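# Push the door fully shut until it latches

## Task

Close the door completely so that its latch catches. When finished, no object other than the robot and the door may lie wholly or partly within the yellow tape marked on the floor (sitting on the tape itself is allowed). The coffee table must be standing upright at the end. The robot must not topple or finish leaning. The door must stay shut by itself, not because the robot is holding it.

## Robot and tools

Robot: a TidyBot++ mobile base (0.54 m long, 0.50 m wide, 0.38 m tall) on four powered casters. On top is a single seven-joint arm ending in a two-finger gripper. The shoulder sits 0.12 m ahead of the base centre and 0.68 m above the floor. At the start the arm is folded with the hand aimed down; folded, the wrist pokes up to 0.08 m beyond the front of the base and the elbow rises to about 1.15 m. Cameras: base_camera (pinhole, 644x364) on the chassis, and wrist_camera (fisheye, 644x476), which looks wherever the hand points. Loose objects may occasionally get a brief push from outside.

Frames: the base frame has its origin on the floor below the base centre, x forward, y left, z up. hand_pose is reported in this frame and marks the point between the finger pads; its z axis runs out along the fingers and its y axis is the line along which the fingers close. The odometry frame is the base frame as it was when the scene began. base_odometry counts wheel rotation only, so wheel slip appears as travel, and it drifts a few cm and degrees over many moves. Heading is positive to the left, from -3.142 to 3.142. base_tilt is in degrees, positive when leaning forward or right; both carry a fixed bias of up to about 1 degree.

execute_actions(actions, cameras): actions is a list holding one action or nothing (empty = just report state and images). An action may have:
- base: exactly one key. translate_m = drive straight by that many metres, forward positive, -2 to 2. strafe_m = slide sideways in metres, left positive, -2 to 2. rotate_rad = spin in place by that many radians, counter-clockwise from above positive, -6.3 to 6.3. All three are offsets from where the base last reported itself, not positions. A move that would need over 8.667 s at its top speed is refused.
- joints: absolute targets keyed by name, radians. joint_1_rad (any angle; swings the whole arm about vertical, positive = clockwise from above, opposite to rotate_rad). joint_2_rad shoulder, -2.249 to 2.249. joint_3_rad any angle (upper-arm roll). joint_4_rad elbow, -2.579 to 2.579. joint_5_rad any angle (forearm roll). joint_6_rad wrist, -2.099 to 2.099. joint_7_rad any angle (hand roll; hand down, positive = counter-clockwise from above; at 1.57 the fingers part left/right). gripper_pos 0 (open, ~85 mm gap) to 1 (closed, gap about 85x(1-gripper_pos) mm). Continuous joints take the short way, so rotate large amounts in steps below half a turn. Done tolerances are ±0.039 for joints 1-4, ±0.056 for 5-7, ±0.03 for the gripper.
- speeds: optional caps for this action only; translate_m and strafe_m 0.05-0.5 m/s, rotate_rad 0.1-1.57 rad/s (the top is the default).
Base and joint motions begin together. Any unknown key or out-of-range number rejects the call and nothing moves. Omitted joints or base may keep pushing to old targets. cameras: list of base_camera, wrist_camera or all; omitted/null/["all"] gives every camera, [] gives none.

Arm geometry: with joint_1_rad 0, joint_3_rad 3.14, joint_5_rad 0 the arm stays in the base's x-z plane. Segment tilts from vertical (forward positive): upper arm (0.42 m) = joint_2; forearm (0.31 m) = joint_2 - joint_4; hand (0.31 m to hand point) = joint_2 - joint_4 - joint_6. Sum length*sin for reach ahead of the shoulder and length*cos for height above it. A downward hand reaches at most about 0.94 m high, and only close in. Closed fingertips extend 20 mm past the hand point.

wait(seconds): 0 to 10 s with no new command; returns state and images.
zoom_image(camera, region): enlarges part of that camera's latest full image; region = [x0, y0, x1, y1] in pixels from top-left, no bigger than 504x504.
read_manual(section): licence texts only ("licences").
finished_scene(scene): ends the current scene by its number; irreversible, and the result says whether the goal holds. Replying without a tool call also ends things.

Reading results: base_status and joint_status describe how each motion ended. "done" for the base only means the wheels turned the full amount, possibly slipping or stopping short against an obstacle. "off_target" = stopped away from target and may still push. "contact_stop"/"time_out" = target dropped, holding in place. "joint command not followed" plus a "cause:" line = the self-collision check withheld arm targets (gripper still acts); such targets may be retried on later actions. on_its_own lists motion you did not command. motor_effort is percent of max per motor, bracketed value = peak, both noisy. Friction leaves joints slightly off; to correct, send last command + (wanted - read). hand_pose may be 1-2 cm wrong; trust the images. Held loads make the arm sag. "ARM HIT" = the arm struck the base or itself. A TORQUE FAULT freezes the arm for 10 s (limits 104.5 N m joints 1-4, 51.3 N m joints 5-7). Motor temperatures are listed per arm joint; MOTOR HOT appears from 60 °C and an OVER-TEMPERATURE FAULT at 75 °C makes the arm sink. Thinking time lets the scene run while the robot holds its last command.

Avoid: driving while the arm is snagged above about 0.8 m (tipping), sideways shoves with a raised hand, driving the arm hard into things, slamming the door, knocking the coffee table over, pushing objects into the taped area, and ending with the robot leaning.

Each tool is called as a command line: name --argument value for each argument, lists and objects as JSON in quotes; but a table of rows of numbers goes row by row, as --pt "numbers of a row", without its own name.

## Session

I'll start by looking at the current state and camera images.

execute_actions --actions '[]'

Scene clock: 0.00 s.
Motor temperatures (°C, as the motors report them): [32 32 26 28 36 35 35]
base_odometry: x=+0.000 y=+0.000 heading=+0.000 (m, m, rad; odometry frame)
base_tilt: forward=-0.9 right=-0.2 (deg)
base_status: not commanded
joint_positions: joint_1_rad=+0.037 joint_2_rad=-0.349 joint_3_rad=+3.114 joint_4_rad=-2.552 joint_5_rad=+0.017 joint_6_rad=-0.909 joint_7_rad=+1.546 gripper_pos=+0.000
joint_status: not commanded
motor_effort: joint_1_rad=+0 joint_2_rad=-2 joint_3_rad=+0 joint_4_rad=+12 joint_5_rad=-1 joint_6_rad=+0 joint_7_rad=+0 (%)
hand_pose: x=+0.2374 y=-0.0052 z=+0.5801 quat_wxyz=(+0.012, +1.000, -0.013, +0.014) (m; base frame)
pictures: base_camera, wrist_camera
Images, in order (width x height): base_camera 644x364, wrist_camera 644x476.

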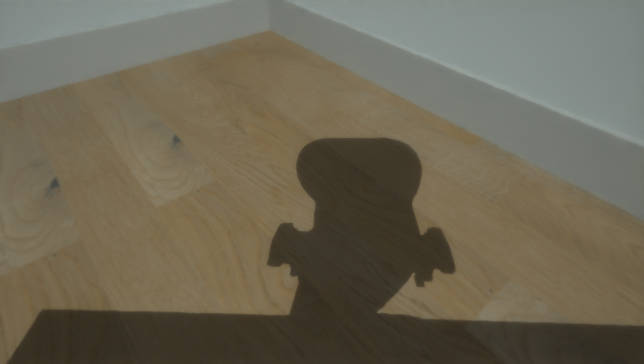

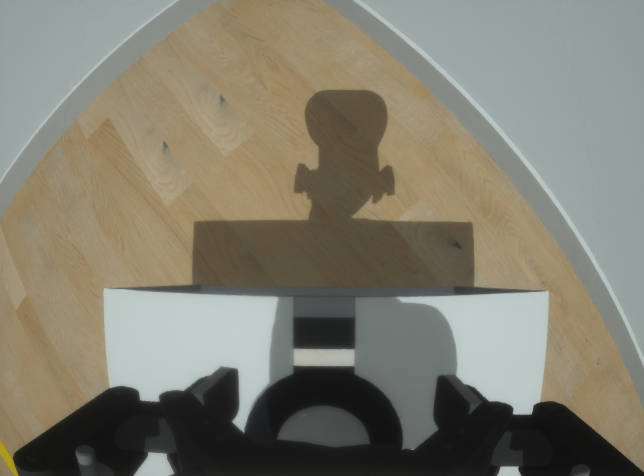

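execute_actions --actions '[{"joints": {"joint_1_rad": -3.0, "joint_2_rad": 0.0, "joint_4_rad": -0.3, "joint_6_rad": -1.8}}]'

Scene clock: 28.83 s.
Motor temperatures (°C, as the motors report them): [32 32 26 28 36 35 35]
base_odometry: x=+0.000 y=+0.000 heading=+0.000 (m, m, rad; odometry frame)
base_tilt: forward=-0.9 right=-0.2 (deg)
base_status: not commanded
joint_positions: joint_1_rad=-2.981 joint_2_rad=-0.021 joint_3_rad=+3.114 joint_4_rad=-0.315 joint_5_rad=+0.017 joint_6_rad=-1.754 joint_7_rad=+1.546 gripper_pos=+0.000
joint_status: all done
motor_effort: joint_1_rad=+0(0) joint_2_rad=-9(14) joint_3_rad=-1(0) joint_4_rad=+9(18) joint_5_rad=-1(0) joint_6_rad=+8(8) joint_7_rad=+0(1) (%)
hand_pose: x=-0.2356 y=+0.0511 z=+1.2605 quat_wxyz=(-0.519, +0.073, +0.851, +0.035) (m; base frame)
pictures: base_camera, wrist_camera
Images, in order (width x height): base_camera 644x364, wrist_camera 644x476.

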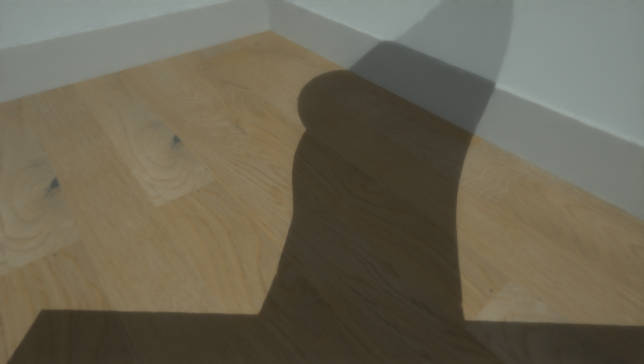

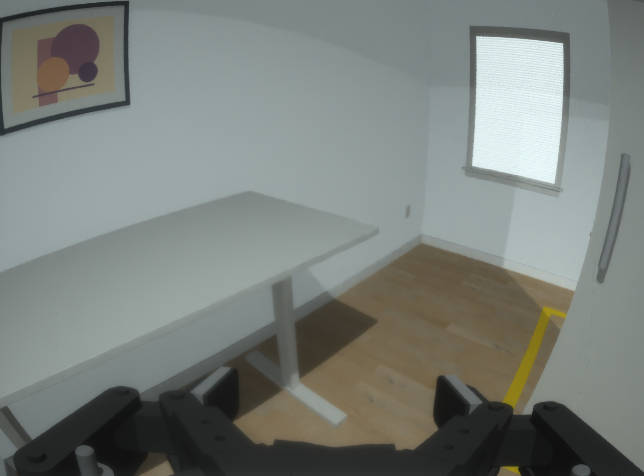

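execute_actions --actions '[{"joints": {"joint_1_rad": -2.0, "joint_6_rad": -2.05}}]' --cameras '["wrist_camera"]'

Scene clock: 34.33 s.
Motor temperatures (°C, as the motors report them): [32 32 26 28 36 35 35]
base_odometry: x=+0.000 y=+0.000 heading=+0.000 (m, m, rad; odometry frame)
base_tilt: forward=-0.9 right=-0.2 (deg)
base_status: not commanded
joint_positions: joint_1_rad=-2.019 joint_2_rad=-0.017 joint_3_rad=+3.114 joint_4_rad=-0.315 joint_5_rad=+0.017 joint_6_rad=-2.005 joint_7_rad=+1.546 gripper_pos=+0.000
joint_status: all done
motor_effort: joint_1_rad=+0(0) joint_2_rad=-9(10) joint_3_rad=-1(0) joint_4_rad=+7(9) joint_5_rad=-1(0) joint_6_rad=+6(9) joint_7_rad=+0(0) (%)
hand_pose: x=-0.0229 y=+0.2825 z=+1.1952 quat_wxyz=(-0.348, +0.491, +0.770, +0.213) (m; base frame)
pictures: wrist_camera
Images, in order (width x height): wrist_camera 644x476.

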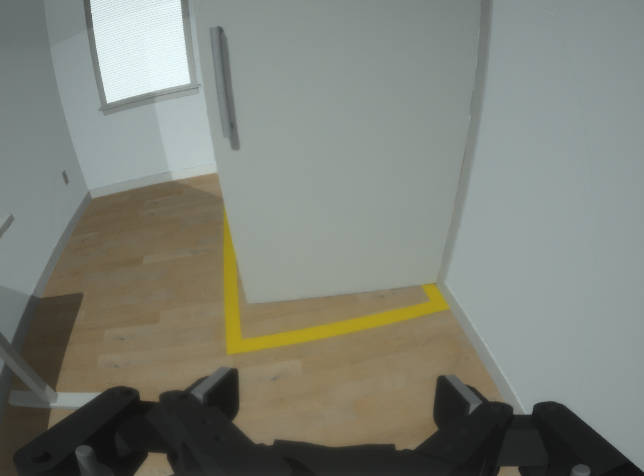

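execute_actions --actions '[{"base": {"rotate_rad": 2.25}, "joints": {"joint_1_rad": 0.0}}]'

Scene clock: 86.47 s.
Motor temperatures (°C, as the motors report them): [32 32 26 28 36 35 35]
base_odometry: x=+0.000 y=+0.000 heading=+2.249 (m, m, rad; odometry frame)
base_tilt: forward=-1.0 right=-0.2 (deg)
base_status: done
joint_positions: joint_1_rad=-0.019 joint_2_rad=-0.012 joint_3_rad=+3.114 joint_4_rad=-0.315 joint_5_rad=+0.017 joint_6_rad=-2.005 joint_7_rad=+1.546 gripper_pos=+0.000
joint_status: all done
motor_effort: joint_1_rad=+0(1) joint_2_rad=-9(10) joint_3_rad=-1(1) joint_4_rad=+8(9) joint_5_rad=-1(1) joint_6_rad=+6(6) joint_7_rad=+0(0) (%)
hand_pose: x=+0.4377 y=+0.0113 z=+1.1934 quat_wxyz=(-0.009, +0.914, +0.003, +0.405) (m; base frame)
pictures: base_camera, wrist_camera
Images, in order (width x height): base_camera 644x364, wrist_camera 644x476.

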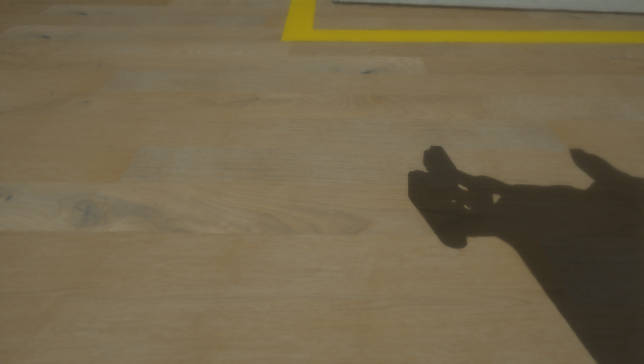

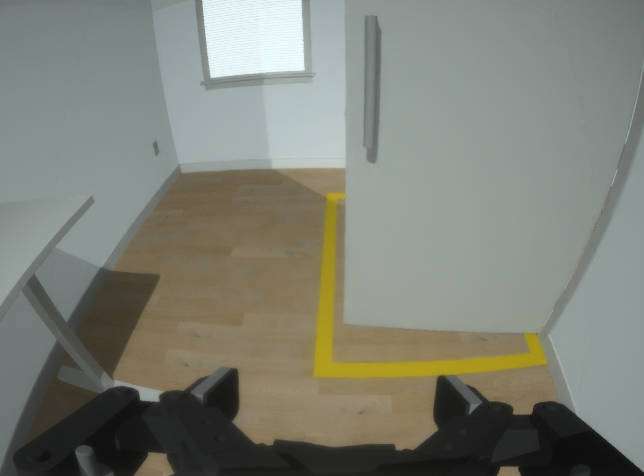

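execute_actions --actions '[{"base": {"strafe_m": 0.33}}]'

Scene clock: 95.33 s.
Motor temperatures (°C, as the motors report them): [32 32 26 28 36 35 35]
base_odometry: x=-0.257 y=-0.208 heading=+2.250 (m, m, rad; odometry frame)
base_tilt: forward=-1.0 right=-0.2 (deg)
base_status: done
joint_positions: joint_1_rad=-0.018 joint_2_rad=-0.012 joint_3_rad=+3.114 joint_4_rad=-0.315 joint_5_rad=+0.017 joint_6_rad=-2.005 joint_7_rad=+1.546 gripper_pos=+0.000
joint_status: not commanded
motor_effort: joint_1_rad=+0(2) joint_2_rad=-9(10) joint_3_rad=-1(2) joint_4_rad=+8(8) joint_5_rad=-1(0) joint_6_rad=+7(7) joint_7_rad=+0(0) (%)
hand_pose: x=+0.4377 y=+0.0111 z=+1.1934 quat_wxyz=(-0.008, +0.914, +0.003, +0.405) (m; base frame)
pictures: base_camera, wrist_camera
Images, in order (width x height): base_camera 644x364, wrist_camera 644x476.

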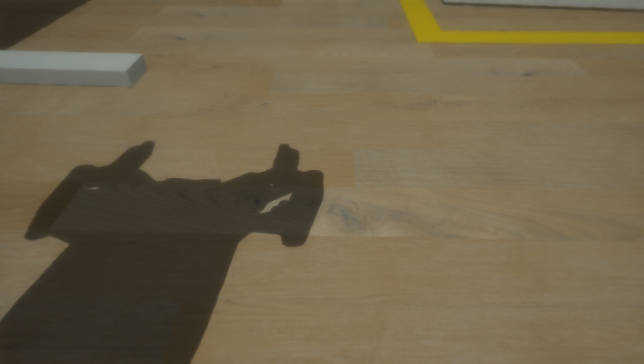

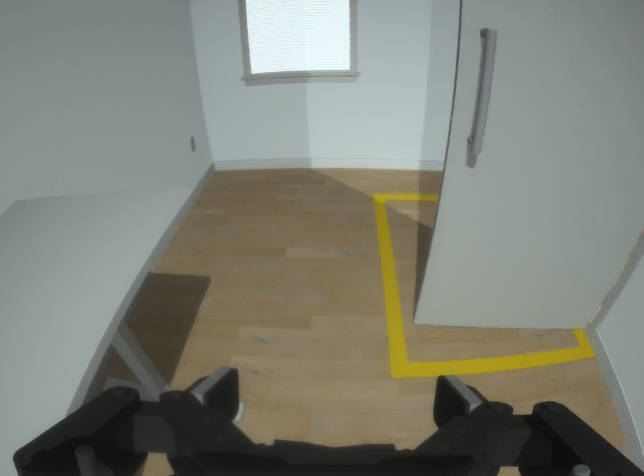

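execute_actions --actions '[{"base": {"translate_m": 1.4}, "joints": {"joint_1_rad": 0.6}}]'

Scene clock: 110.60 s.
Motor temperatures (°C, as the motors report them): [32 33 26 28 36 35 35]
base_odometry: x=-1.137 y=+0.881 heading=+2.250 (m, m, rad; odometry frame)
base_tilt: forward=-0.9 right=-0.2 (deg)
base_status: done
joint_positions: joint_1_rad=+0.581 joint_2_rad=-0.003 joint_3_rad=+3.114 joint_4_rad=-0.312 joint_5_rad=+0.017 joint_6_rad=-2.006 joint_7_rad=+1.546 gripper_pos=+0.000
joint_status: all done
motor_effort: joint_1_rad=+0(0) joint_2_rad=-10(12) joint_3_rad=-1(0) joint_4_rad=+8(9) joint_5_rad=-1(0) joint_6_rad=+6(7) joint_7_rad=+0(1) (%)
hand_pose: x=+0.3919 y=-0.1727 z=+1.1911 quat_wxyz=(+0.110, +0.876, -0.267, +0.386) (m; base frame)
pictures: base_camera, wrist_camera
Images, in order (width x height): base_camera 644x364, wrist_camera 644x476.

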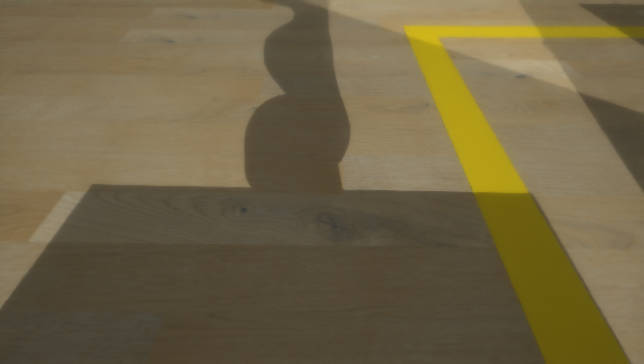

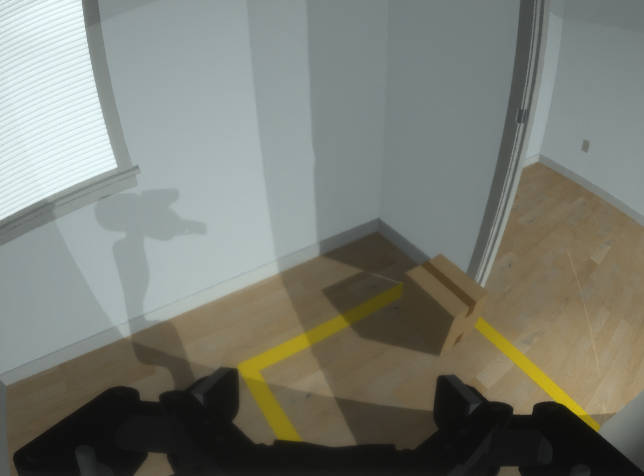

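execute_actions --actions '[{"base": {"translate_m": 0.45}, "joints": {"joint_1_rad": 1.57, "joint_4_rad": -0.6}}]'

Scene clock: 115.37 s.
Motor temperatures (°C, as the motors report them): [32 33 26 28 36 35 35]
base_odometry: x=-1.420 y=+1.231 heading=+2.251 (m, m, rad; odometry frame)
base_tilt: forward=-0.9 right=-0.2 (deg)
base_status: done
joint_positions: joint_1_rad=+1.549 joint_2_rad=+0.000 joint_3_rad=+3.114 joint_4_rad=-0.584 joint_5_rad=+0.017 joint_6_rad=-2.006 joint_7_rad=+1.546 gripper_pos=+0.000
joint_status: all done
motor_effort: joint_1_rad=+0(1) joint_2_rad=-12(14) joint_3_rad=-1(1) joint_4_rad=+11(13) joint_5_rad=-1(0) joint_6_rad=+5(7) joint_7_rad=+0(0) (%)
hand_pose: x=+0.1319 y=-0.3356 z=+1.0999 quat_wxyz=(+0.190, +0.684, -0.676, +0.195) (m; base frame)
pictures: base_camera, wrist_camera
Images, in order (width x height): base_camera 644x364, wrist_camera 644x476.

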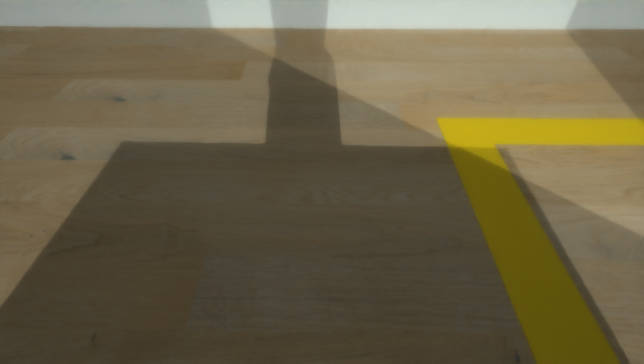

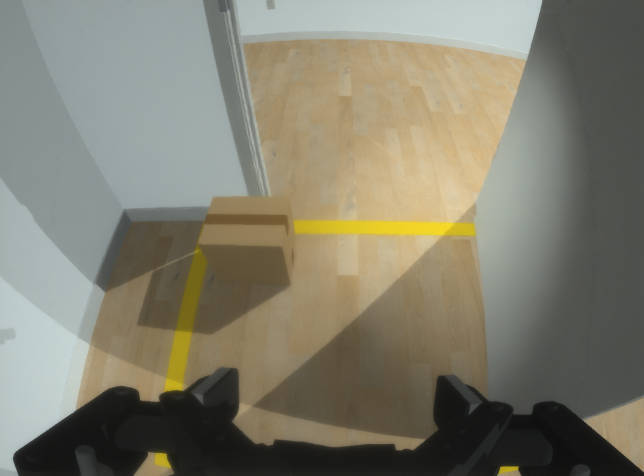

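zoom_image --camera "wrist_camera" --region '[100, 160, 340, 340]'

Region (100, 160, 340, 340) of wrist_camera's 644x476 image, scaled by 2.100; it fills the top 378 rows of this view, and the rest is white.

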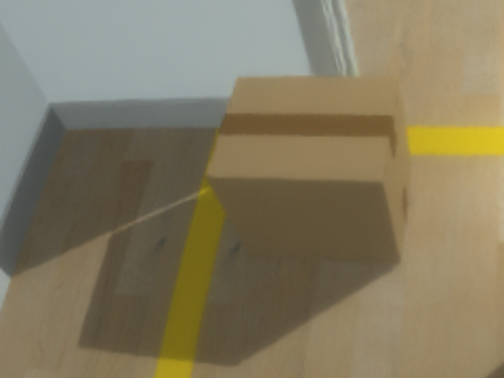

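execute_actions --actions '[{"base": {"translate_m": -0.1}}]' --cameras '[]'

execute_actions --actions '[{"base": {"strafe_m": -0.55}, "joints": {"joint_4_rad": -0.95}}]'

Scene clock: 197.57 s.
Motor temperatures (°C, as the motors report them): [32 33 26 28 36 35 35]
base_odometry: x=-1.357 y=+1.153 heading=+2.250 (m, m, rad; odometry frame)
base_tilt: forward=-0.9 right=-0.1 (deg)
base_status: done
joint_positions: joint_1_rad=+1.555 joint_2_rad=+0.000 joint_3_rad=+3.114 joint_4_rad=-0.584 joint_5_rad=+0.017 joint_6_rad=-2.006 joint_7_rad=+1.546 gripper_pos=+0.000
joint_status: not commanded
motor_effort: joint_1_rad=+0(1) joint_2_rad=-13(14) joint_3_rad=-1(0) joint_4_rad=+11(11) joint_5_rad=-1(0) joint_6_rad=+5(5) joint_7_rad=+0(0) (%)
hand_pose: x=+0.1301 y=-0.3357 z=+1.0996 quat_wxyz=(+0.190, +0.683, -0.678, +0.194) (m; base frame)
pictures: none
No camera images: the call's "cameras" was empty. Leave "cameras" out to get every camera's image.

Scene clock: 200.07 s.
Motor temperatures (°C, as the motors report them): [32 33 26 28 36 35 35]
base_odometry: x=-0.929 y=+1.499 heading=+2.250 (m, m, rad; odometry frame)
base_tilt: forward=-1.0 right=-0.1 (deg)
base_status: done
joint_positions: joint_1_rad=+1.555 joint_2_rad=+0.002 joint_3_rad=+3.114 joint_4_rad=-0.937 joint_5_rad=+0.017 joint_6_rad=-2.008 joint_7_rad=+1.546 gripper_pos=+0.000
joint_status: all done
motor_effort: joint_1_rad=-1(0) joint_2_rad=-15(17) joint_3_rad=-1(0) joint_4_rad=+13(13) joint_5_rad=-1(1) joint_6_rad=+2(5) joint_7_rad=+0(1) (%)
hand_pose: x=+0.1292 y=-0.3144 z=+0.9827 quat_wxyz=(+0.072, +0.707, -0.700, +0.066) (m; base frame)
pictures: base_camera, wrist_camera
Images, in order (width x height): base_camera 644x364, wrist_camera 644x476.

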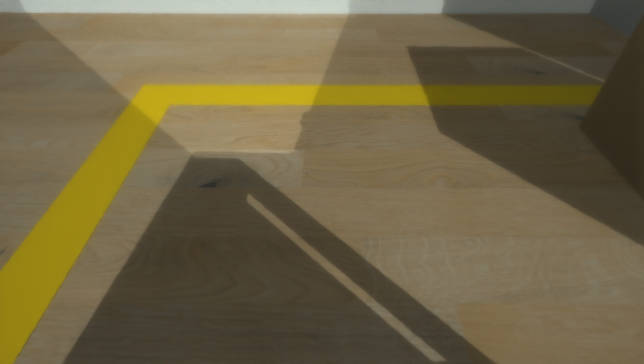

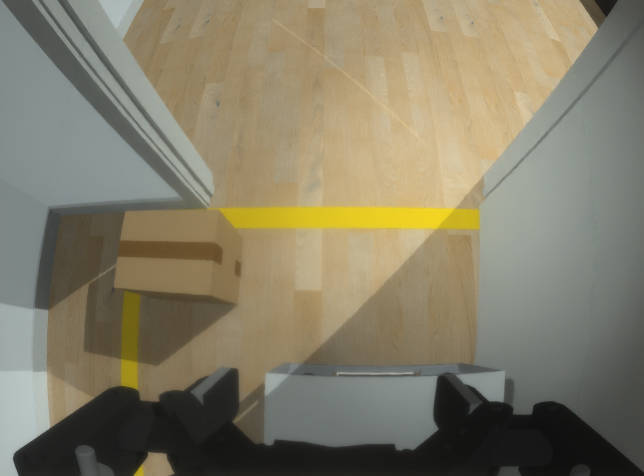

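execute_actions --actions '[{"base": {"strafe_m": -0.43}, "joints": {"joint_1_rad": 0.2}}]'

Scene clock: 230.43 s.
Motor temperatures (°C, as the motors report them): [32 33 26 28 36 35 35]
base_odometry: x=-0.594 y=+1.769 heading=+2.250 (m, m, rad; odometry frame)
base_tilt: forward=-0.9 right=-0.2 (deg)
base_status: done
joint_positions: joint_1_rad=+0.218 joint_2_rad=+0.008 joint_3_rad=+3.114 joint_4_rad=-0.938 joint_5_rad=+0.017 joint_6_rad=-2.008 joint_7_rad=+1.546 gripper_pos=+0.000
joint_status: all done
motor_effort: joint_1_rad=+0(1) joint_2_rad=-15(19) joint_3_rad=-1(2) joint_4_rad=+14(15) joint_5_rad=-1(0) joint_6_rad=+2(3) joint_7_rad=-1(0) (%)
hand_pose: x=+0.4287 y=-0.0632 z=+0.9807 quat_wxyz=(+0.015, +0.989, -0.111, +0.093) (m; base frame)
pictures: base_camera, wrist_camera
Images, in order (width x height): base_camera 644x364, wrist_camera 644x476.

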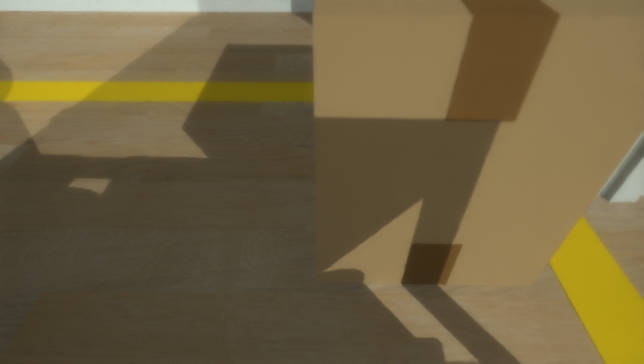

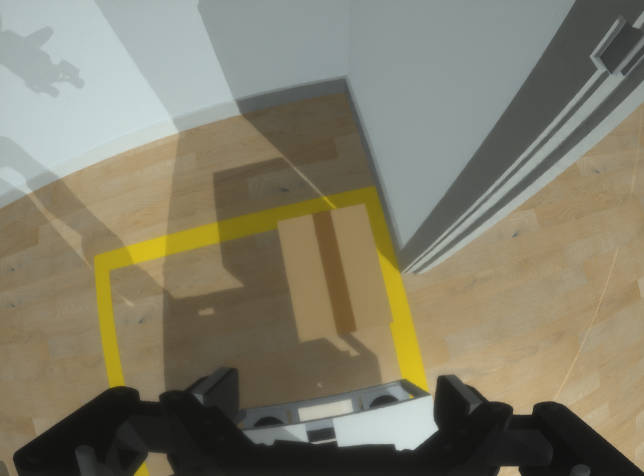

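execute_actions --actions '[{"base": {"translate_m": 0.66}, "speeds": {"translate_m": 0.12}}]'

Scene clock: 242.43 s.
Motor temperatures (°C, as the motors report them): [32 33 26 28 36 35 35]
base_odometry: x=-1.008 y=+2.282 heading=+2.250 (m, m, rad; odometry frame)
base_tilt: forward=-0.9 right=-0.2 (deg)
base_status: done
joint_positions: joint_1_rad=+0.218 joint_2_rad=+0.004 joint_3_rad=+3.114 joint_4_rad=-0.938 joint_5_rad=+0.017 joint_6_rad=-2.009 joint_7_rad=+1.546 gripper_pos=+0.000
joint_status: not commanded
motor_effort: joint_1_rad=-1(0) joint_2_rad=-14(18) joint_3_rad=-1(0) joint_4_rad=+13(14) joint_5_rad=-1(0) joint_6_rad=+1(2) joint_7_rad=+0(0) (%)
hand_pose: x=+0.4272 y=-0.0629 z=+0.9818 quat_wxyz=(+0.015, +0.989, -0.111, +0.094) (m; base frame)
pictures: base_camera, wrist_camera
Images, in order (width x height): base_camera 644x364, wrist_camera 644x476.

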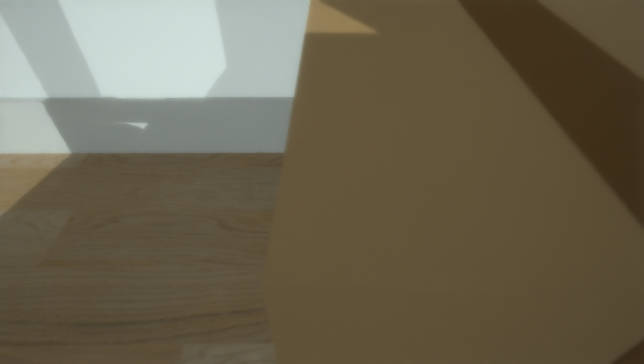

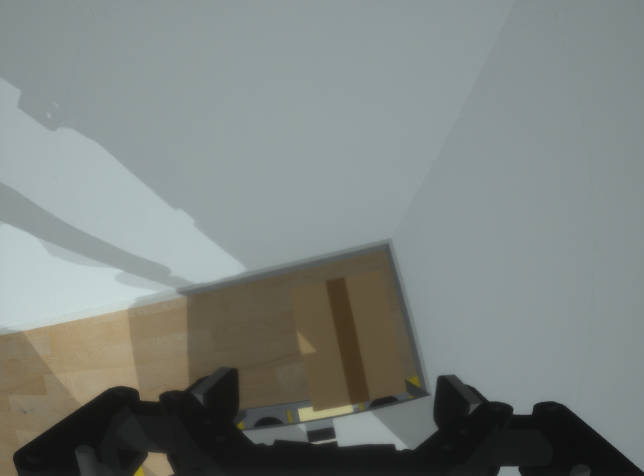

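execute_actions --actions '[{"base": {"translate_m": 0.07}, "speeds": {"translate_m": 0.12}}]'

Scene clock: 247.27 s.
Motor temperatures (°C, as the motors report them): [32 33 26 28 36 35 35]
base_odometry: x=-1.051 y=+2.336 heading=+2.249 (m, m, rad; odometry frame)
base_tilt: forward=-0.9 right=-0.2 (deg)
base_status: done
joint_positions: joint_1_rad=+0.218 joint_2_rad=+0.002 joint_3_rad=+3.114 joint_4_rad=-0.938 joint_5_rad=+0.017 joint_6_rad=-2.009 joint_7_rad=+1.546 gripper_pos=+0.000
joint_status: not commanded
motor_effort: joint_1_rad=+0(1) joint_2_rad=-15(18) joint_3_rad=-1(1) joint_4_rad=+14(14) joint_5_rad=-1(1) joint_6_rad=+1(3) joint_7_rad=-1(0) (%)
hand_pose: x=+0.4264 y=-0.0627 z=+0.9826 quat_wxyz=(+0.015, +0.989, -0.111, +0.095) (m; base frame)
pictures: base_camera, wrist_camera
Images, in order (width x height): base_camera 644x364, wrist_camera 644x476.

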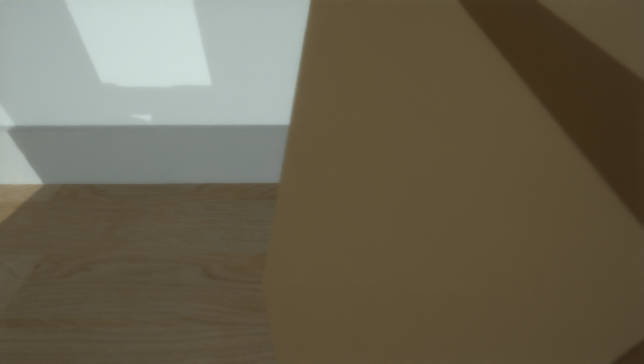

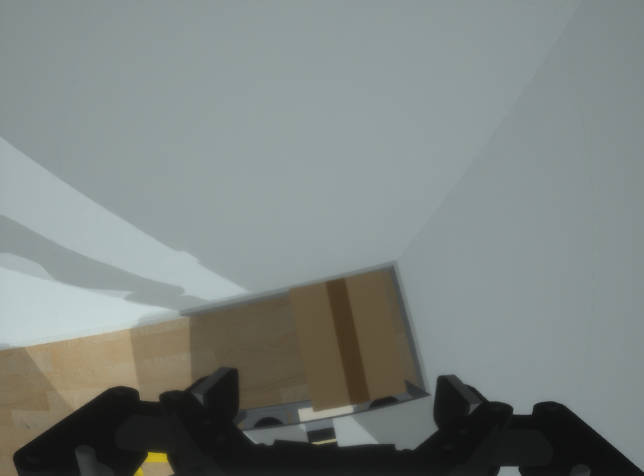

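execute_actions --actions '[{"base": {"translate_m": -0.6}, "joints": {"joint_1_rad": 1.9, "joint_4_rad": 0.1, "joint_6_rad": -2.05}}]'

Scene clock: 264.90 s.
Motor temperatures (°C, as the motors report them): [32 33 26 28 36 35 35]
base_odometry: x=-0.675 y=+1.869 heading=+2.250 (m, m, rad; odometry frame)
base_tilt: forward=-1.0 right=-0.2 (deg)
base_status: done
joint_positions: joint_1_rad=+1.880 joint_2_rad=-0.005 joint_3_rad=+3.115 joint_4_rad=+0.085 joint_5_rad=+0.012 joint_6_rad=-2.024 joint_7_rad=+1.546 gripper_pos=+0.000
joint_status: all done
motor_effort: joint_1_rad=+0(4) joint_2_rad=-5(19) joint_3_rad=-1(4) joint_4_rad=+3(14) joint_5_rad=-1(6) joint_6_rad=+8(12) joint_7_rad=+0(0) (%)
hand_pose: x=+0.0445 y=-0.2495 z=+1.3050 quat_wxyz=(+0.451, +0.482, -0.668, +0.344) (m; base frame)
pictures: base_camera, wrist_camera
Images, in order (width x height): base_camera 644x364, wrist_camera 644x476.

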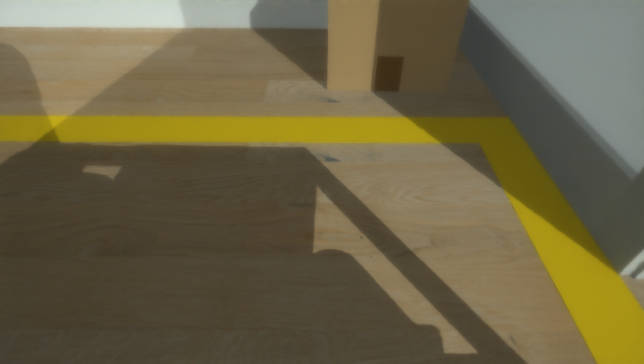

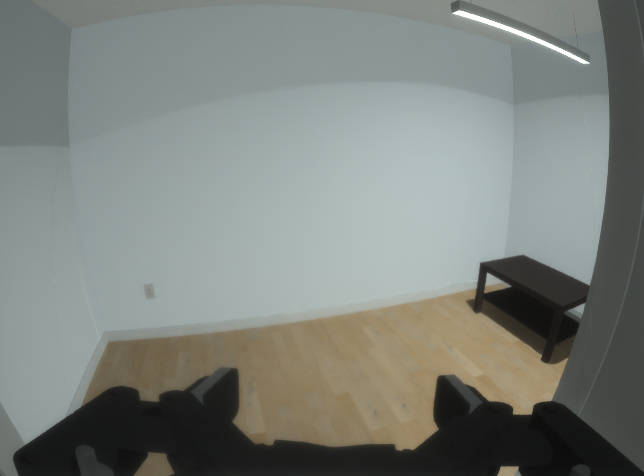

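execute_actions --actions '[{"base": {"strafe_m": 0.96}, "joints": {"joint_1_rad": 2.2, "joint_2_rad": -0.6, "joint_4_rad": -0.75, "joint_6_rad": -2.05}}]'

Scene clock: 293.60 s.
Motor temperatures (°C, as the motors report them): [32 33 26 28 36 35 35]
base_odometry: x=-1.422 y=+1.266 heading=+2.250 (m, m, rad; odometry frame)
base_tilt: forward=-0.9 right=-0.2 (deg)
base_status: done
joint_positions: joint_1_rad=+2.180 joint_2_rad=-0.594 joint_3_rad=+3.115 joint_4_rad=-0.735 joint_5_rad=+0.012 joint_6_rad=-2.024 joint_7_rad=+1.546 gripper_pos=+0.000
joint_status: all done
motor_effort: joint_1_rad=+0(1) joint_2_rad=+11(13) joint_3_rad=+0(0) joint_4_rad=+6(7) joint_5_rad=-1(1) joint_6_rad=+7(8) joint_7_rad=-1(0) (%)
hand_pose: x=+0.0866 y=-0.0580 z=+1.1672 quat_wxyz=(+0.415, +0.406, -0.784, +0.218) (m; base frame)
pictures: base_camera, wrist_camera
Images, in order (width x height): base_camera 644x364, wrist_camera 644x476.

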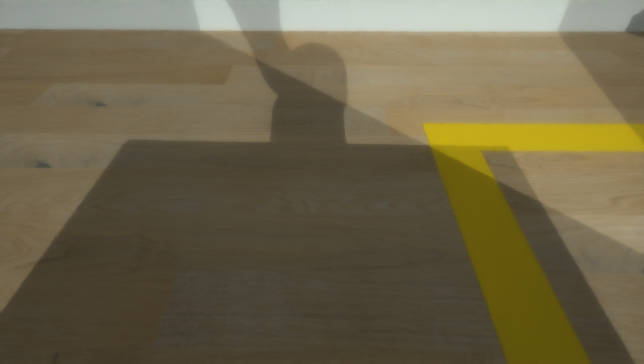

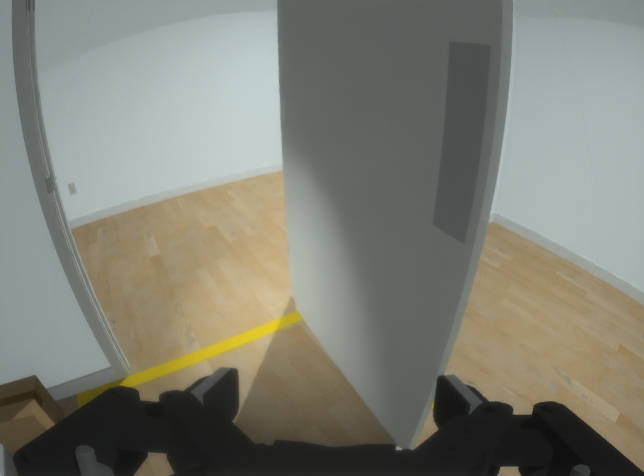

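execute_actions --actions '[{"base": {"translate_m": -0.9}, "joints": {"joint_1_rad": 0.8}}]'

Scene clock: 304.43 s.
Motor temperatures (°C, as the motors report them): [32 33 26 28 36 35 35]
base_odometry: x=-0.857 y=+0.565 heading=+2.250 (m, m, rad; odometry frame)
base_tilt: forward=-1.0 right=-0.2 (deg)
base_status: done
joint_positions: joint_1_rad=+0.815 joint_2_rad=-0.596 joint_3_rad=+3.115 joint_4_rad=-0.735 joint_5_rad=+0.012 joint_6_rad=-2.024 joint_7_rad=+1.546 gripper_pos=+0.000
joint_status: all done
motor_effort: joint_1_rad=+0(2) joint_2_rad=+11(14) joint_3_rad=+0(2) joint_4_rad=+6(7) joint_5_rad=-1(0) joint_6_rad=+7(8) joint_7_rad=+0(1) (%)
hand_pose: x=+0.1687 y=-0.0431 z=+1.1672 quat_wxyz=(+0.185, +0.809, -0.353, +0.432) (m; base frame)
pictures: base_camera, wrist_camera
Images, in order (width x height): base_camera 644x364, wrist_camera 644x476.

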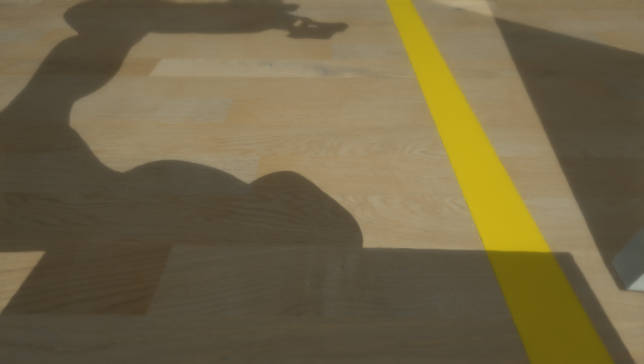

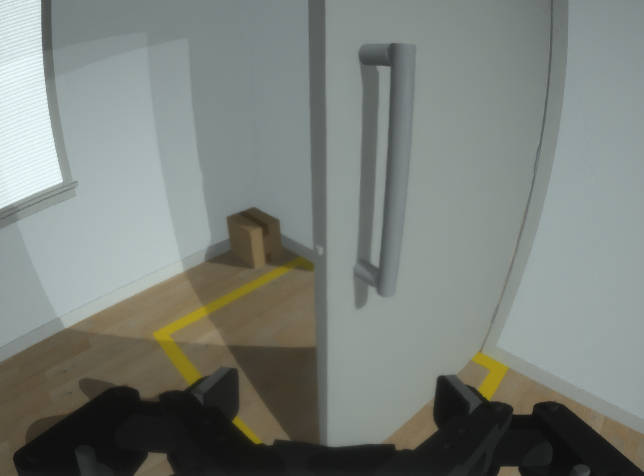

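execute_actions --actions '[{"base": {"strafe_m": -0.5}, "joints": {"joint_2_rad": -0.75, "joint_4_rad": -0.95}}]'

Scene clock: 317.33 s.
Motor temperatures (°C, as the motors report them): [32 33 26 28 36 35 35]
base_odometry: x=-0.467 y=+0.879 heading=+2.249 (m, m, rad; odometry frame)
base_tilt: forward=-1.0 right=-0.2 (deg)
base_status: done
joint_positions: joint_1_rad=+0.812 joint_2_rad=-0.745 joint_3_rad=+3.115 joint_4_rad=-0.938 joint_5_rad=+0.012 joint_6_rad=-2.024 joint_7_rad=+1.546 gripper_pos=+0.000
joint_status: all done
motor_effort: joint_1_rad=+0(2) joint_2_rad=+15(17) joint_3_rad=+0(1) joint_4_rad=+7(8) joint_5_rad=-1(0) joint_6_rad=+7(7) joint_7_rad=+0(0) (%)
hand_pose: x=+0.1395 y=-0.0126 z=+1.1119 quat_wxyz=(+0.178, +0.821, -0.357, +0.409) (m; base frame)
pictures: base_camera, wrist_camera
Images, in order (width x height): base_camera 644x364, wrist_camera 644x476.

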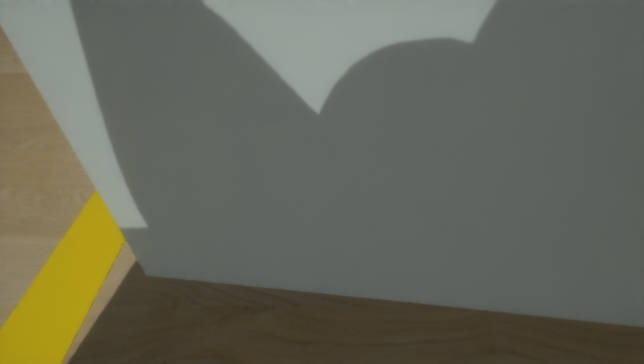

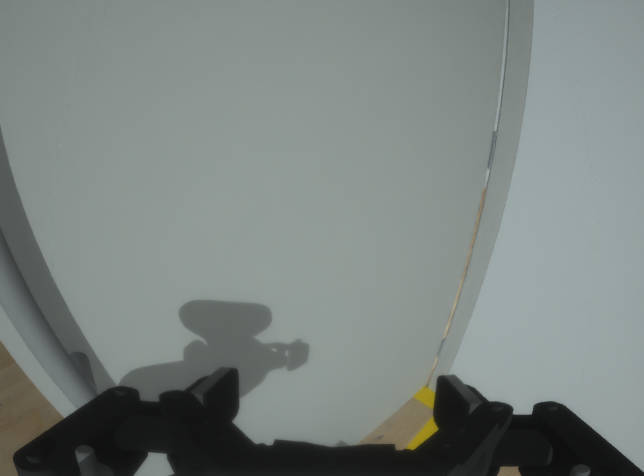

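execute_actions --actions '[{"base": {"translate_m": 0.85}, "speeds": {"translate_m": 0.15}}]'

Scene clock: 329.13 s.
Motor temperatures (°C, as the motors report them): [32 33 26 28 36 35 35]
base_odometry: x=-1.001 y=+1.541 heading=+2.249 (m, m, rad; odometry frame)
base_tilt: forward=-0.9 right=-0.2 (deg)
base_status: done
joint_positions: joint_1_rad=+0.812 joint_2_rad=-0.746 joint_3_rad=+3.115 joint_4_rad=-0.938 joint_5_rad=+0.012 joint_6_rad=-2.024 joint_7_rad=+1.546 gripper_pos=+0.000
joint_status: not commanded
motor_effort: joint_1_rad=+0(3) joint_2_rad=+15(19) joint_3_rad=+0(1) joint_4_rad=+6(8) joint_5_rad=+0(2) joint_6_rad=+6(8) joint_7_rad=+0(0) (%)
hand_pose: x=+0.1391 y=-0.0122 z=+1.1118 quat_wxyz=(+0.178, +0.821, -0.356, +0.409) (m; base frame)
pictures: base_camera, wrist_camera
Images, in order (width x height): base_camera 644x364, wrist_camera 644x476.

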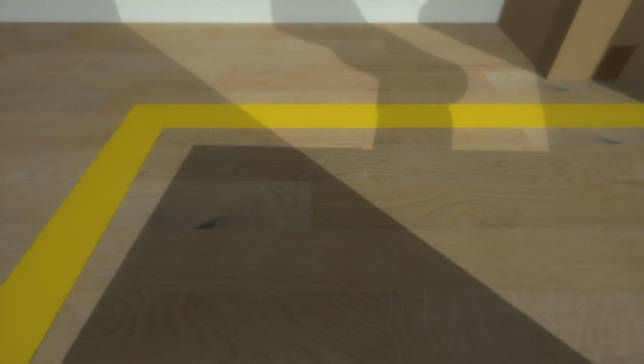

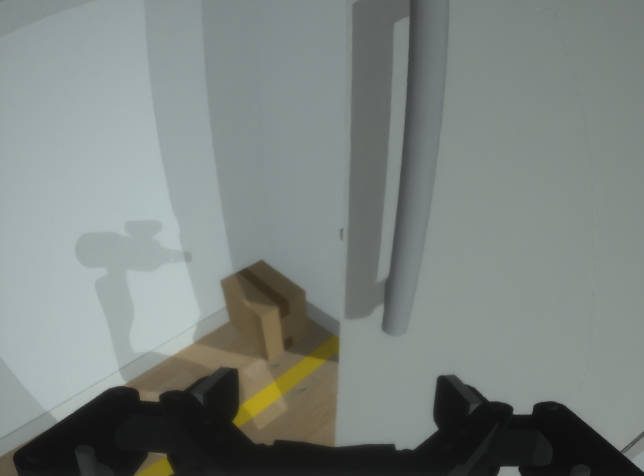

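execute_actions --actions '[{"base": {"strafe_m": -0.46}, "speeds": {"strafe_m": 0.13}}]'

Scene clock: 338.63 s.
Motor temperatures (°C, as the motors report them): [32 33 26 28 36 35 35]
base_odometry: x=-0.643 y=+1.829 heading=+2.249 (m, m, rad; odometry frame)
base_tilt: forward=-1.0 right=-0.2 (deg)
base_status: done
joint_positions: joint_1_rad=+0.812 joint_2_rad=-0.746 joint_3_rad=+3.115 joint_4_rad=-0.939 joint_5_rad=+0.012 joint_6_rad=-2.024 joint_7_rad=+1.546 gripper_pos=+0.000
joint_status: not commanded
motor_effort: joint_1_rad=+0(2) joint_2_rad=+15(19) joint_3_rad=+0(2) joint_4_rad=+6(8) joint_5_rad=-1(0) joint_6_rad=+7(8) joint_7_rad=+0(0) (%)
hand_pose: x=+0.1391 y=-0.0122 z=+1.1117 quat_wxyz=(+0.178, +0.821, -0.356, +0.409) (m; base frame)
pictures: base_camera, wrist_camera
Images, in order (width x height): base_camera 644x364, wrist_camera 644x476.

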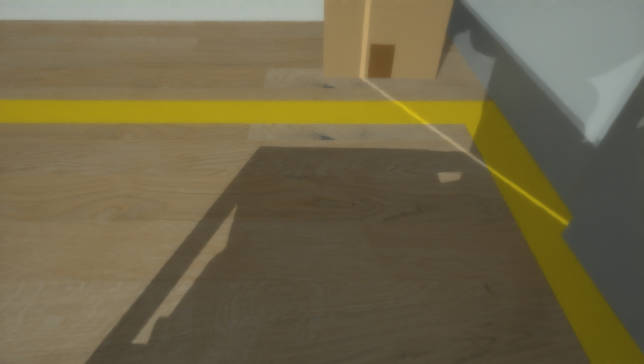

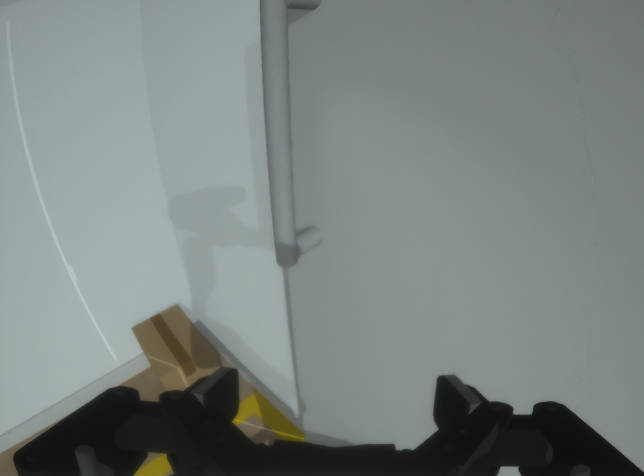

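execute_actions --actions '[{"base": {"strafe_m": -0.09}, "speeds": {"strafe_m": 0.06}}]'

Scene clock: 346.53 s.
Motor temperatures (°C, as the motors report them): [32 33 26 28 36 35 35]
base_odometry: x=-0.579 y=+1.882 heading=+2.250 (m, m, rad; odometry frame)
base_tilt: forward=-1.0 right=-0.2 (deg)
base_status: strafe_m time_out (by the wheels' count: -0.083 of -0.090)
joint_positions: joint_1_rad=+0.810 joint_2_rad=-0.745 joint_3_rad=+3.115 joint_4_rad=-0.940 joint_5_rad=+0.012 joint_6_rad=-2.024 joint_7_rad=+1.546 gripper_pos=+0.000
joint_status: not commanded
motor_effort: joint_1_rad=+0(5) joint_2_rad=+14(23) joint_3_rad=+0(5) joint_4_rad=+7(10) joint_5_rad=-1(2) joint_6_rad=+6(8) joint_7_rad=+0(0) (%)
hand_pose: x=+0.1394 y=-0.0127 z=+1.1113 quat_wxyz=(+0.177, +0.822, -0.356, +0.409) (m; base frame)
pictures: base_camera, wrist_camera
Images, in order (width x height): base_camera 644x364, wrist_camera 644x476.

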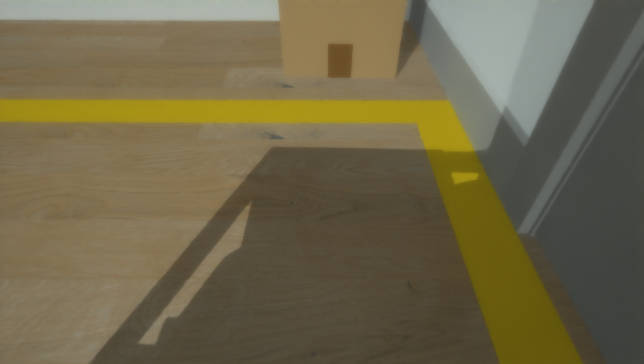

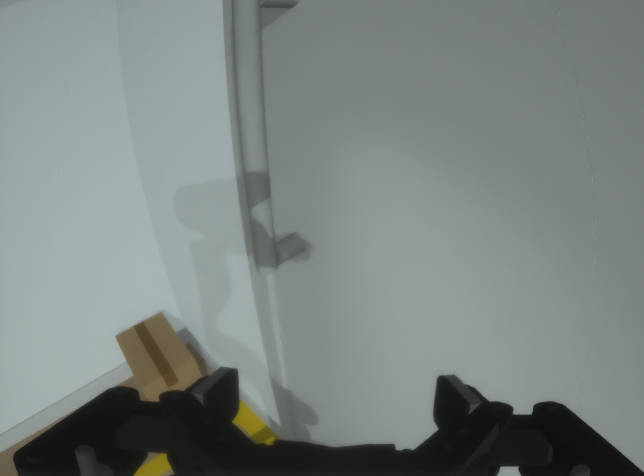

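execute_actions --actions '[{"base": {"strafe_m": 0.08}}]'

Scene clock: 350.60 s.
Motor temperatures (°C, as the motors report them): [32 33 26 28 36 35 35]
base_odometry: x=-0.641 y=+1.831 heading=+2.250 (m, m, rad; odometry frame)
base_tilt: forward=-1.0 right=-0.2 (deg)
base_status: done
joint_positions: joint_1_rad=+0.810 joint_2_rad=-0.750 joint_3_rad=+3.115 joint_4_rad=-0.940 joint_5_rad=+0.012 joint_6_rad=-2.024 joint_7_rad=+1.546 gripper_pos=+0.000
joint_status: not commanded
motor_effort: joint_1_rad=+0(2) joint_2_rad=+16(17) joint_3_rad=+0(2) joint_4_rad=+6(8) joint_5_rad=-1(0) joint_6_rad=+7(7) joint_7_rad=+0(0) (%)
hand_pose: x=+0.1381 y=-0.0112 z=+1.1114 quat_wxyz=(+0.178, +0.821, -0.356, +0.410) (m; base frame)
pictures: base_camera, wrist_camera
Images, in order (width x height): base_camera 644x364, wrist_camera 644x476.

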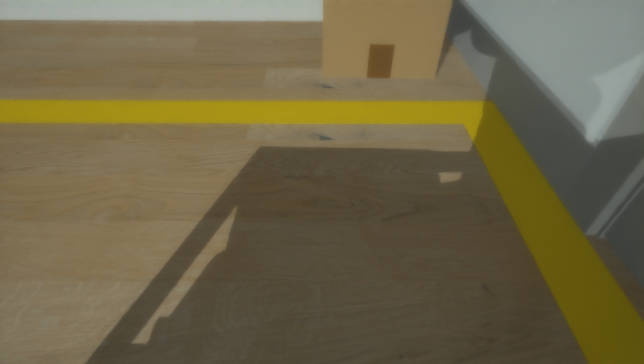

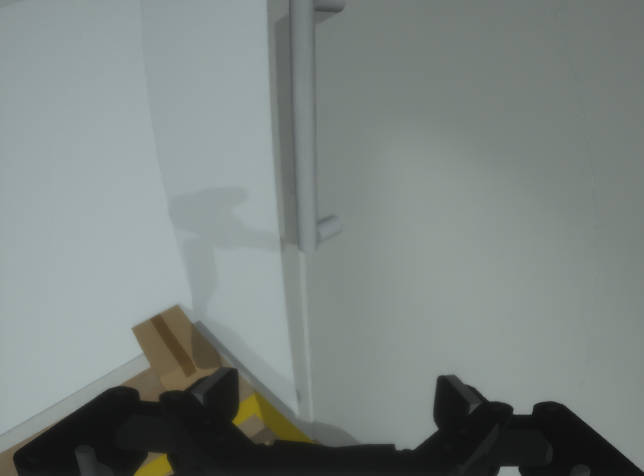

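zoom_image --camera "base_camera" --region '[500, 120, 644, 320]'

zoom_image --camera "wrist_camera" --region '[220, 180, 400, 450]'

Region (500, 120, 644, 320) of base_camera's 644x364 image, scaled by 2.520; it fills the left 363 columns of this view, and the rest is white.

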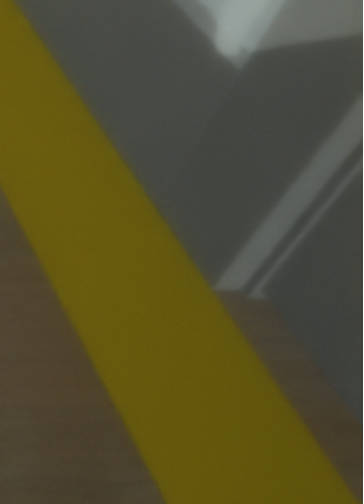

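Region (220, 180, 400, 450) of wrist_camera's 644x476 image, scaled by 1.867.

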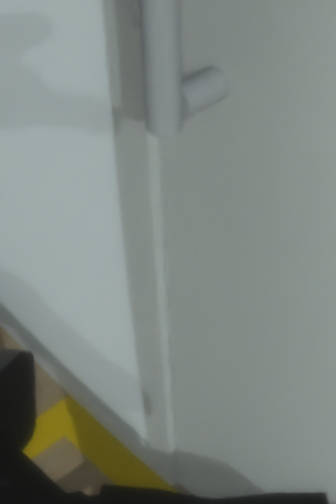

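execute_actions --actions '[]'

Scene clock: 359.27 s.
Motor temperatures (°C, as the motors report them): [32 33 26 28 36 35 35]
base_odometry: x=-0.641 y=+1.831 heading=+2.250 (m, m, rad; odometry frame)
base_tilt: forward=-1.0 right=-0.2 (deg)
base_status: done
joint_positions: joint_1_rad=+0.810 joint_2_rad=-0.750 joint_3_rad=+3.115 joint_4_rad=-0.940 joint_5_rad=+0.012 joint_6_rad=-2.024 joint_7_rad=+1.546 gripper_pos=+0.000
joint_status: not commanded
motor_effort: joint_1_rad=+0(2) joint_2_rad=+15(17) joint_3_rad=+0(2) joint_4_rad=+7(8) joint_5_rad=-1(0) joint_6_rad=+7(7) joint_7_rad=+0(0) (%)
hand_pose: x=+0.1381 y=-0.0112 z=+1.1114 quat_wxyz=(+0.178, +0.821, -0.356, +0.410) (m; base frame)
pictures: base_camera, wrist_camera
Images, in order (width x height): base_camera 644x364, wrist_camera 644x476.

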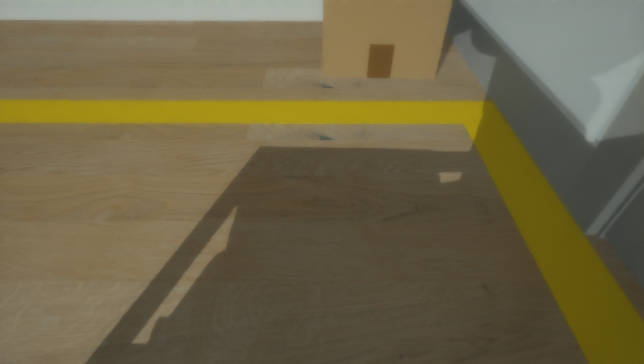

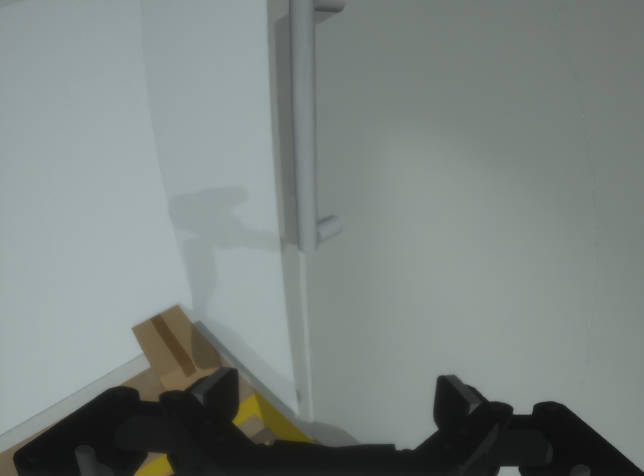

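The door is flush in its frame and stays shut without the robot touching it. The box is outside the tape and the coffee table is upright.

finished_scene --scene 1

The scene is finished: the task was done.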